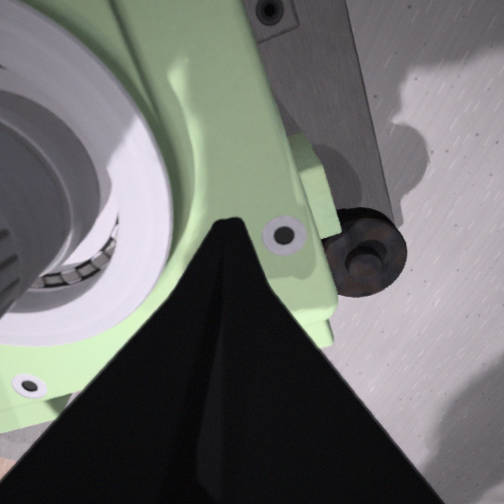

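Working. Alternate taps while the other holds.

Call:
execute_actions(
  actions=[
    {"rows":[[-0.845,1.87,1.6,-0.68,0,0,-1,0.645,2.27,1.88,-1.0,0,0,-1],[-0.845,1.87,1.6,-0.68,0,0,-1,0.645,2.27,1.88,-1.0,0,0,-1],[-0.845,1.87,1.6,-0.68,0,0,-1,0.645,2.27,1.88,-1.0,0,0,-1],[-0.845,1.87,1.6,-0.68,0,0,-1,0.645,2.27,1.88,-1.0,0,0,-1],[-0.845,2.15,1.6,-0.68,0,0,-1,0.645,2.27,1.88,-1.0,0,0,-1],[-0.845,2.15,1.6,-0.68,0,0,-1,0.645,2.27,1.88,-1.0,0,0,-1],[-0.845,2.15,1.6,-0.68,0,0,-1,0.645,2.27,1.88,-1.0,0,0,-1],[-0.845,2.15,1.6,-0.68,0,0,-1,0.645,2.0,1.88,-1.0,0,0,-1],[-0.845,2.15,1.6,-0.68,0,0,-1,0.645,2.0,1.88,-1.0,0,0,-1],[-0.845,2.15,1.6,-0.68,0,0,-1,0.645,2.0,1.88,-1.0,0,0,-1],[-0.845,2.15,1.6,-0.68,0,0,-1,0.645,2.0,1.88,-1.0,0,0,-1],[-0.845,2.15,1.6,-0.68,0,0,-1,0.645,2.27,1.88,-1.0,0,0,-1]],"steps":15},
  ],
  pictures=false,
)

Call:
execute_actions(
  actions=[
    {"rows":[[-0.845,1.87,1.6,-0.68,0,0,-1,0.645,2.27,1.88,-1.0,0,0,-1],[-0.845,1.87,1.6,-0.68,0,0,-1,0.645,2.27,1.88,-1.0,0,0,-1],[-0.845,1.87,1.6,-0.68,0,0,-1,0.645,2.27,1.88,-1.0,0,0,-1],[-0.845,1.87,1.6,-0.68,0,0,-1,0.645,2.27,1.88,-1.0,0,0,-1],[-0.845,2.15,1.6,-0.68,0,0,-1,0.645,2.27,1.88,-1.0,0,0,-1]],"steps":12},
  ],
  pictures=false,
)

Scene clock: 211.13 s of 4500.00 s.
left_arm: end_effector_position=(+0.4397, +0.0608, +0.1148) grip_measured=-0.993 end_effector_quat_wxyz=(+0.256, +0.309, +0.912, -0.084) | right_arm: end_effector_position=(+0.4888, -0.0339, +0.1156) grip_measured=-0.980 end_effector_quat_wxyz=(+0.167, -0.241, +0.955, +0.042)
Joint positions: left_arm=[-0.84   1.99   1.621 -0.656 -0.004  0.003  0.   ] | right_arm=[ 0.646  2.118  1.899 -1.006 -0.01  -0.026  0.001]
Joint velocities: left_arm=[-0.002  0.002 -0.002 -0.037 -0.007 -0.007 -0.001] | right_arm=[ 0.002  0.266  0.701 -0.755 -0.007 -0.842 -0.   ]
Motor temperatures (°C, as the motors report them): left_arm=[29 42 38 49 29 30] | right_arm=[30 39 35 36 27 31]
Steps of this call (steps 1 to 15: the robot went on to your last target; steps 16 to 49: nothing new was sent; steps 50 to 64: all 15 steps of this action). Readings (joint positions):
50: left_arm=[-0.841 1.971 1.614 -0.646 -0.003 0.005] | right_arm=[0.646 2.119 1.902 -1.009 -0.009 -0.033]
51: left_arm=[-0.841 1.958 1.607 -0.656 -0.003 0.005] | right_arm=[0.646 2.119 1.902 -1.009 -0.009 -0.033]
53: left_arm=[-0.841 1.925 1.603 -0.672 -0.003 0.005] | right_arm=[0.646 2.119 1.902 -1.009 -0.009 -0.033]
57: left_arm=[-0.841 1.989 1.616 -0.647 -0.002 0.004] | right_arm=[0.646 2.101 1.899 -1.006 -0.009 -0.030]
64: the state above

Scene clock: 211.53 s of 4500.00 s.
left_arm: end_effector_position=(+0.4397, +0.0610, +0.1147) grip_measured=-0.993 end_effector_quat_wxyz=(+0.255, +0.308, +0.913, -0.084) | right_arm: end_effector_position=(+0.4887, -0.0344, +0.1160) grip_measured=-0.980 end_effector_quat_wxyz=(+0.164, -0.246, +0.954, +0.040)
Joint positions: left_arm=[-0.84   1.991  1.623 -0.658 -0.004  0.002  0.   ] | right_arm=[ 0.645  2.123  1.911 -1.019 -0.008 -0.035  0.001]
Joint velocities: left_arm=[-0.022 -0.017  0.027 -0.081  0.051 -0.022  0.   ] | right_arm=[-0.002 -0.012 -0.002  0.022 -0.022  0.007  0.   ]
Motor temperatures (°C, as the motors report them): left_arm=[29 42 38 49 29 30] | right_arm=[30 39 35 36 27 31]
Steps of this call (steps 1 to 12: all 12 steps of this action). Readings (joint positions):
1: left_arm=[-0.840 1.973 1.618 -0.653 -0.004 0.003] | right_arm=[0.645 2.118 1.908 -1.014 -0.008 -0.029]
2: left_arm=[-0.840 1.959 1.609 -0.661 -0.004 0.003] | right_arm=[0.645 2.123 1.910 -1.018 -0.008 -0.033]
4: left_arm=[-0.840 1.926 1.603 -0.676 -0.004 0.003] | right_arm=[0.645 2.123 1.911 -1.019 -0.008 -0.035]
8: left_arm=[-0.840 1.990 1.617 -0.648 -0.003 0.003] | right_arm=[0.645 2.123 1.911 -1.019 -0.008 -0.035]
12: the state above

Call:
execute_actions(
  actions=[
    {"rows":[[-0.845,1.95,1.6,-0.68,0,0,-1,0.645,2.2,1.88,-1.0,0,0,-1],[-0.845,1.88,1.6,-0.68,0,0,-1,0.645,2.1,1.88,-1.0,0,0,-1],[-0.845,1.8,1.55,-0.65,0,0,-1,0.645,2.03,1.88,-1.0,0,0,-1],[-0.84,1.72,1.5,-0.6,0,0,-1,0.62,1.96,1.88,-1.0,0,0,-1],[-0.83,1.64,1.42,-0.5,0,0,-1,0.58,1.9,1.88,-0.97,0,0,-1],[-0.82,1.56,1.34,-0.4,0,0,-1,0.54,1.9,1.88,-0.97,0,0,-1],[-0.8,1.48,1.25,-0.3,0,0,-1,0.5,1.9,1.88,-0.97,0,0,-1],[-0.78,1.4,1.15,-0.15,0,0,0,0.46,1.9,1.88,-0.97,0,0,-1],[-0.76,1.35,1.05,0,0,0,1,0.44,1.9,1.88,-0.97,0,0,-1],[-0.74,1.3,0.95,0.15,0,0,1,0.44,1.9,1.88,-0.97,0,0,-1],[-0.74,1.3,0.85,0.3,0,0,1,0.44,1.9,1.88,-0.97,0,0,-1],[-0.74,1.3,0.75,0.45,0,0,1,0.44,1.9,1.88,-0.97,0,0,-1],[-0.74,1.3,0.65,0.6,0,0,1,0.44,1.9,1.88,-0.97,0,0,-1]],"steps":15},
  ],
)

Call:
execute_actions(
  actions=[
    {"rows":[[-0.74,1.3,0.65,0.6,0,0,1,0.44,1.9,1.88,-0.97,0,0,-1]],"steps":15},
  ],
  pictures=false,
)

Call:
execute_actions(
  actions=[
    {"rows":[[-0.74,1.35,0.58,0.7,0,0,1,0.44,1.9,1.88,-0.97,0,0,-1],[-0.74,1.4,0.5,0.8,0,0,1,0.44,1.9,1.88,-0.97,0,0,-1],[-0.74,1.48,0.42,0.88,0,0,1,0.44,1.9,1.88,-0.97,0,0,-1]],"steps":15},
  ],
)

Scene clock: 214.07 s of 4500.00 s.
left_arm: end_effector_position=(+0.4020, +0.1428, +0.2701) grip_measured=+0.981 end_effector_quat_wxyz=(+0.617, +0.208, +0.739, -0.172) | right_arm: end_effector_position=(+0.5218, -0.1470, +0.2120) grip_measured=-0.980 end_effector_quat_wxyz=(+0.278, -0.113, +0.953, +0.028)
Joint positions: left_arm=[-0.742  1.257  0.797  0.279 -0.004  0.002  0.093] | right_arm=[ 0.412  1.902  1.875 -0.978  0.008 -0.006  0.001]
Joint velocities: left_arm=[ 0.017  0.061 -1.814  2.703  0.066 -0.022  0.045] | right_arm=[-0.002  0.002 -0.027 -0.007 -0.066 -0.037  0.   ]
Motor temperatures (°C, as the motors report them): left_arm=[29 42 37 49 29 30] | right_arm=[30 38 35 36 27 31]
Steps of this call (steps 1 to 15: the robot went on to your last target; steps 16 to 61: nothing new was sent; steps 62 to 76: all 15 steps of this action). Readings (joint positions):
62: left_arm=[-0.840 1.981 1.622 -0.656 -0.004 0.002] | right_arm=[0.645 2.122 1.911 -1.019 -0.008 -0.035]
63: left_arm=[-0.840 1.971 1.617 -0.658 -0.004 0.002] | right_arm=[0.645 2.114 1.910 -1.017 -0.008 -0.032]
65: left_arm=[-0.840 1.910 1.564 -0.648 -0.004 0.002] | right_arm=[0.644 2.092 1.893 -1.012 -0.008 -0.023]
69: left_arm=[-0.827 1.621 1.307 -0.472 -0.000 0.002] | right_arm=[0.585 1.994 1.875 -1.006 -0.013 -0.016]
76: the state above

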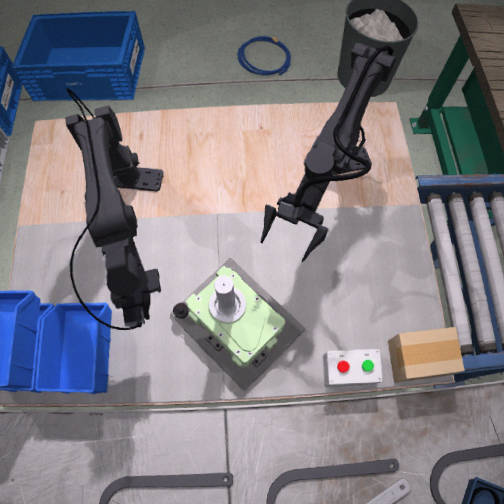

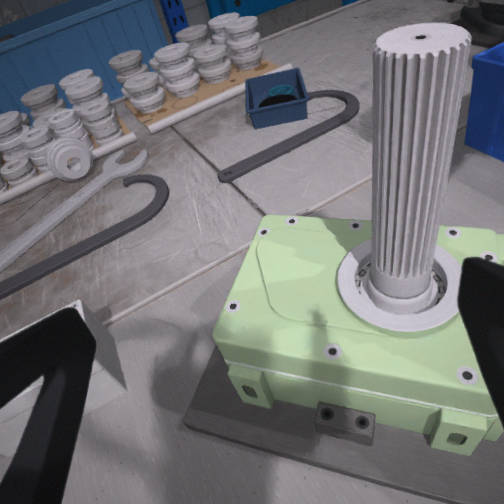

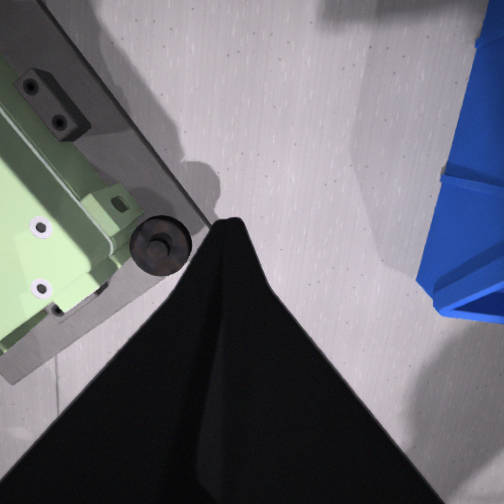

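Scene clock: 214.57 s of 4500.00 s.
left_arm: end_effector_position=(+0.4027, +0.1423, +0.2374) grip_measured=+1.000 end_effector_quat_wxyz=(+0.640, +0.203, +0.720, -0.179) | right_arm: end_effector_position=(+0.5189, -0.1346, +0.2111) grip_measured=-0.980 end_effector_quat_wxyz=(+0.276, -0.126, +0.952, +0.033)
Joint positions: left_arm=[-0.742  1.322  0.641  0.563 -0.004  0.002  0.094] | right_arm=[ 0.436  1.904  1.875 -0.978  0.004 -0.005  0.001]
Joint velocities: left_arm=[ 0.012 -0.007  0.007  0.081  0.022 -0.022  0.   ] | right_arm=[-0.007  0.007  0.007 -0.066 -0.095  0.007 -0.001]
Motor temperatures (°C, as the motors report them): left_arm=[29 42 37 49 29 30] | right_arm=[30 38 35 36 27 31]
Steps of this call (steps 1 to 15: all 15 steps of this action). Readings (joint positions):
1: left_arm=[-0.742 1.264 0.741 0.348 -0.004 0.002] | right_arm=[0.414 1.902 1.875 -0.978 0.008 -0.005]
2: left_arm=[-0.742 1.277 0.698 0.388 -0.004 0.002] | right_arm=[0.420 1.903 1.875 -0.978 0.008 -0.005]
4: left_arm=[-0.742 1.308 0.653 0.427 -0.004 0.002] | right_arm=[0.430 1.904 1.875 -0.978 0.007 -0.005]
8: left_arm=[-0.742 1.322 0.641 0.490 -0.004 0.002] | right_arm=[0.436 1.904 1.875 -0.978 0.004 -0.005]
15: the state above

Scene clock: 215.07 s of 4500.00 s.
left_arm: end_effector_position=(+0.3842, +0.1537, +0.1285) grip_measured=+1.000 end_effector_quat_wxyz=(+0.588, +0.215, +0.762, -0.164) | right_arm: end_effector_position=(+0.5189, -0.1346, +0.2111) grip_measured=-0.980 end_effector_quat_wxyz=(+0.276, -0.126, +0.952, +0.033)
Joint positions: left_arm=[-0.742  1.503  0.409  0.836 -0.004  0.002  0.094] | right_arm=[ 0.436  1.904  1.875 -0.978  0.004 -0.005  0.001]
Joint velocities: left_arm=[ 0.002 -0.037 -0.012  0.081 -0.007 -0.037  0.   ] | right_arm=[-0.012  0.022  0.002 -0.037 -0.037 -0.007 -0.001]
Motor temperatures (°C, as the motors report them): left_arm=[29 42 37 49 29 30] | right_arm=[30 39 35 36 27 31]
Steps of this call (steps 1 to 15: all 15 steps of this action). Readings (joint positions):
1: left_arm=[-0.742 1.325 0.634 0.585 -0.004 0.002] | right_arm=[0.436 1.904 1.875 -0.978 0.004 -0.005]
2: left_arm=[-0.742 1.333 0.611 0.637 -0.004 0.002] | right_arm=[0.436 1.904 1.875 -0.978 0.004 -0.005]
4: left_arm=[-0.742 1.380 0.533 0.760 -0.004 0.002] | right_arm=[0.436 1.904 1.875 -0.978 0.004 -0.005]
8: left_arm=[-0.742 1.496 0.421 0.789 -0.004 0.002] | right_arm=[0.436 1.904 1.875 -0.978 0.004 -0.005]
15: the state above

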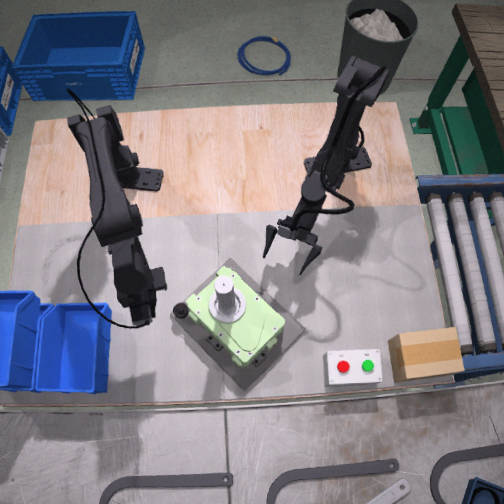

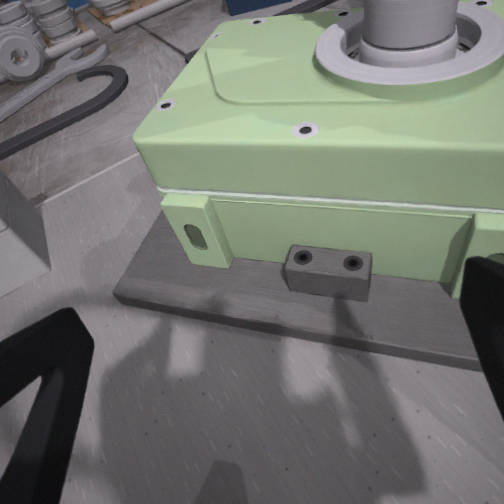

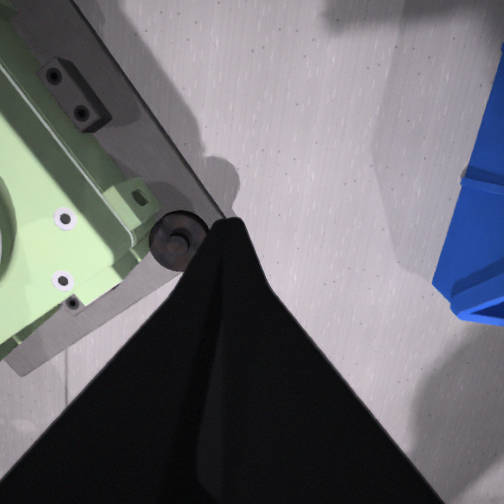

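Call:
zoom_image(
  camera="cam_left_wrist",
  region=[130,140,504,260],
)

Call:
zoom_image(
  camera="cam_right_wrist",
  region=[0,30,200,280],
)

Region (130, 140, 504, 260) of cam_left_wrist's 504x504 image, scaled by 1.348, with more detail than that image has; it fills the top 162 rows of this view, and the rest is white.

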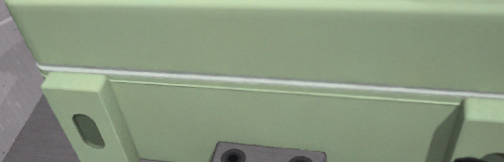

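Region (0, 30, 200, 280) of cam_right_wrist's 504x504 image, scaled by 2.016, with more detail than that image has; it fills the left 403 columns of this view, and the rest is white.

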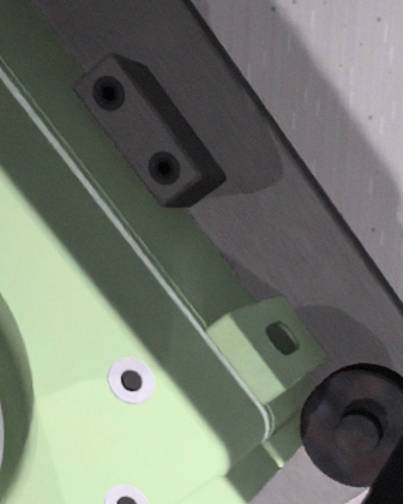

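Call:
execute_actions(
  actions=[
    {"rows":[[-0.73,1.45,0.55,0.75,0,0,0,0.44,1.9,1.88,-0.97,0,0,-1],[-0.72,1.45,0.68,0.6,0,0,-1,0.44,1.9,1.88,-0.97,0,0,-1],[-0.71,1.45,0.8,0.45,0,0,-1,0.44,1.9,1.88,-0.97,0,0,-1],[-0.7,1.48,0.92,0.3,0,0,-1,0.44,1.9,1.88,-0.97,0,0,-1],[-0.7,1.52,1.04,0.15,0,0,-1,0.44,1.9,1.88,-0.97,0,0,-1],[-0.7,1.56,1.16,0,0,0,-1,0.44,1.9,1.88,-0.97,0,0,-1],[-0.7,1.6,1.28,-0.15,0,0,-1,0.44,1.9,1.88,-0.97,0,0,-1],[-0.7,1.65,1.4,-0.3,0,0,-1,0.44,1.9,1.88,-0.97,0,0,-1],[-0.7,1.7,1.5,-0.45,0,0,-1,0.44,1.9,1.88,-0.97,0,0,-1],[-0.7,1.75,1.6,-0.6,0,0,-1,0.44,1.9,1.88,-0.97,0,0,-1]],"steps":15},
  ],
  pictures=false,
)

Call:
execute_actions(
  actions=[
    {"rows":[[-0.7,1.8,1.68,-0.65,0,0,-1,0.44,1.9,1.88,-0.97,0,0,-1],[-0.7,1.86,1.76,-0.7,0,0,-1,0.44,1.9,1.88,-0.97,0,0,-1],[-0.7,1.92,1.84,-0.75,0,0,-1,0.44,1.9,1.88,-0.97,0,0,-1],[-0.7,1.98,1.92,-0.8,0,0,-1,0.44,1.9,1.88,-0.97,0,0,-1],[-0.7,2.04,2.0,-0.85,0,0,-1,0.44,1.9,1.88,-0.97,0,0,-1],[-0.7,2.1,2.08,-0.9,0,0,-1,0.44,1.9,1.88,-0.97,0,0,-1],[-0.71,2.16,2.16,-0.93,0,0,-1,0.44,1.9,1.88,-0.97,0,0,-1],[-0.72,2.22,2.25,-0.95,0,0,-1,0.44,1.9,1.88,-0.97,0,0,-1],[-0.72,2.27,2.25,-0.95,0,0,-1,0.44,1.9,1.88,-0.97,0,0,-1],[-0.72,2.31,2.25,-0.95,0,0,-1,0.44,1.9,1.88,-0.97,0,0,-1]],"steps":15},
  ],
  pictures=false,
)

Call:
execute_actions(
  actions=[
    {"rows":[[-0.72,2.34,2.25,-0.95,0,0,-1,0.44,1.9,1.88,-0.97,0,0,-1],[-0.72,2.37,2.25,-0.95,0,0,-1,0.44,1.9,1.88,-0.97,0,0,-1],[-0.72,2.4,2.25,-0.95,0,0,-1,0.44,1.9,1.88,-0.97,0,0,-1],[-0.72,2.45,2.25,-0.95,0,0,-1,0.44,1.9,1.88,-0.97,0,0,-1],[-0.72,2.52,2.25,-0.95,0,0,-1,0.44,1.9,1.88,-0.97,0,0,-1]],"steps":15},
  ],
)

Scene clock: 218.20 s of 4500.00 s.
left_arm: end_effector_position=(+0.4884, +0.1102, +0.1992) grip_measured=-0.991 end_effector_quat_wxyz=(+0.410, +0.232, +0.876, -0.107) | right_arm: end_effector_position=(+0.5189, -0.1346, +0.2111) grip_measured=-0.980 end_effector_quat_wxyz=(+0.276, -0.126, +0.952, +0.033)
Joint positions: left_arm=[-0.707  1.792  1.481 -0.385 -0.002  0.002  0.   ] | right_arm=[ 0.436  1.904  1.875 -0.978  0.004 -0.005  0.001]
Joint velocities: left_arm=[-0.012  0.203  1.424 -1.385 -0.037 -0.022  0.002] | right_arm=[ 0.002  0.007 -0.002 -0.037 -0.007 -0.037  0.   ]
Motor temperatures (°C, as the motors report them): left_arm=[29 42 38 50 29 30] | right_arm=[30 39 35 36 27 31]
Steps of this call (steps 1 to 30: the robot went on to your last target; steps 31 to 79: nothing new was sent; steps 80 to 94: all 15 steps of this action). Readings (joint positions):
80: left_arm=[-0.742 1.499 0.424 0.831 -0.004 0.002] | right_arm=[0.436 1.904 1.875 -0.978 0.004 -0.005]
81: left_arm=[-0.740 1.497 0.467 0.770 -0.004 0.002] | right_arm=[0.436 1.904 1.875 -0.978 0.004 -0.005]
83: left_arm=[-0.729 1.497 0.605 0.614 -0.002 0.002] | right_arm=[0.436 1.904 1.875 -0.978 0.004 -0.005]
87: left_arm=[-0.708 1.556 0.940 0.246 -0.002 0.002] | right_arm=[0.436 1.904 1.875 -0.978 0.004 -0.005]
94: the state above

Scene clock: 218.70 s of 4500.00 s.
left_arm: end_effector_position=(+0.5500, +0.0751, +0.1375) grip_measured=-0.991 end_effector_quat_wxyz=(+0.283, +0.245, +0.924, -0.074) | right_arm: end_effector_position=(+0.5189, -0.1346, +0.2111) grip_measured=-0.980 end_effector_quat_wxyz=(+0.276, -0.125, +0.952, +0.033)
Joint positions: left_arm=[-0.707  2.331  2.225 -0.87  -0.002  0.002  0.   ] | right_arm=[ 0.436  1.904  1.875 -0.978  0.004 -0.005  0.001]
Joint velocities: left_arm=[ 0.007  0.725 -0.007 -0.696 -0.037 -0.037 -0.   ] | right_arm=[-0.017  0.012  0.012 -0.007 -0.081  0.037 -0.   ]
Motor temperatures (°C, as the motors report them): left_arm=[29 42 38 49 29 30] | right_arm=[30 39 35 36 27 31]
Steps of this call (steps 1 to 15: all 15 steps of this action). Readings (joint positions):
1: left_arm=[-0.707 1.799 1.536 -0.440 -0.002 0.002] | right_arm=[0.436 1.904 1.875 -0.978 0.004 -0.005]
2: left_arm=[-0.707 1.813 1.603 -0.498 -0.002 0.002] | right_arm=[0.436 1.904 1.875 -0.978 0.004 -0.005]
4: left_arm=[-0.707 1.870 1.768 -0.593 -0.002 0.002] | right_arm=[0.436 1.904 1.875 -0.978 0.004 -0.005]
8: left_arm=[-0.707 2.068 2.111 -0.741 -0.002 0.002] | right_arm=[0.436 1.904 1.875 -0.978 0.004 -0.005]
15: the state above

Scene clock: 219.20 s of 4500.00 s.
left_arm: end_effector_position=(+0.5666, +0.0652, +0.1196) grip_measured=-0.992 end_effector_quat_wxyz=(+0.294, +0.245, +0.921, -0.076) | right_arm: end_effector_position=(+0.5189, -0.1346, +0.2111) grip_measured=-0.980 end_effector_quat_wxyz=(+0.276, -0.125, +0.952, +0.033)
Joint positions: left_arm=[-0.708  2.406  2.272 -0.819 -0.003  0.002  0.   ] | right_arm=[ 0.436  1.904  1.875 -0.978  0.004 -0.005  0.001]
Joint velocities: left_arm=[-0.027  0.007 -0.002  0.007 -0.022 -0.022 -0.002] | right_arm=[-0.017 -0.002 -0.027 -0.022 -0.066 -0.037 -0.001]
Motor temperatures (°C, as the motors report them): left_arm=[29 42 38 49 29 30] | right_arm=[30 39 35 36 27 31]
Steps of this call (steps 1 to 15: all 15 steps of this action). Readings (joint positions):
1: left_arm=[-0.707 2.353 2.225 -0.881 -0.003 0.002] | right_arm=[0.436 1.904 1.875 -0.978 0.004 -0.005]
2: left_arm=[-0.708 2.357 2.229 -0.877 -0.003 0.002] | right_arm=[0.436 1.904 1.875 -0.978 0.004 -0.005]
4: left_arm=[-0.708 2.365 2.235 -0.882 -0.003 0.002] | right_arm=[0.436 1.904 1.875 -0.978 0.004 -0.005]
8: left_arm=[-0.708 2.397 2.268 -0.848 -0.003 0.002] | right_arm=[0.436 1.904 1.875 -0.978 0.004 -0.005]
15: the state above

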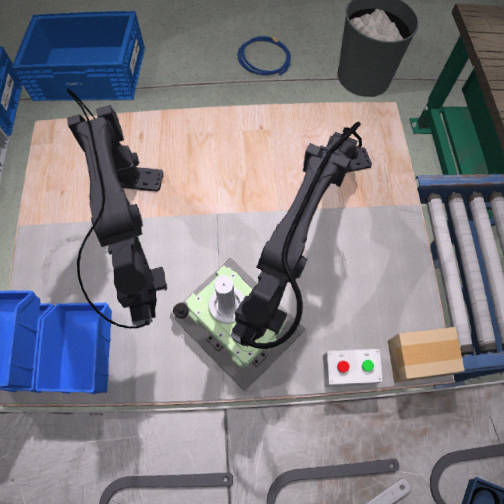

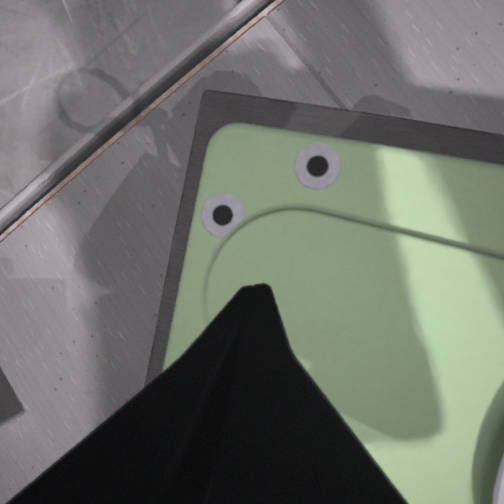

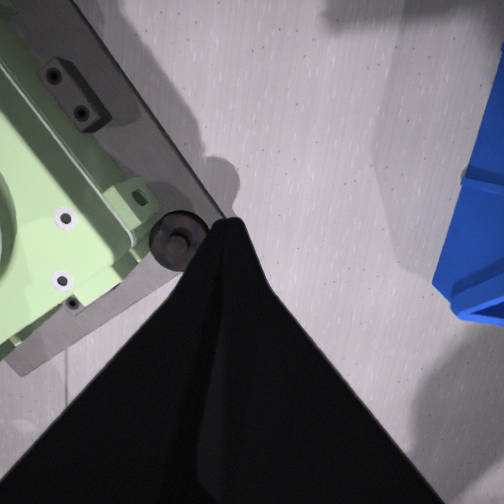

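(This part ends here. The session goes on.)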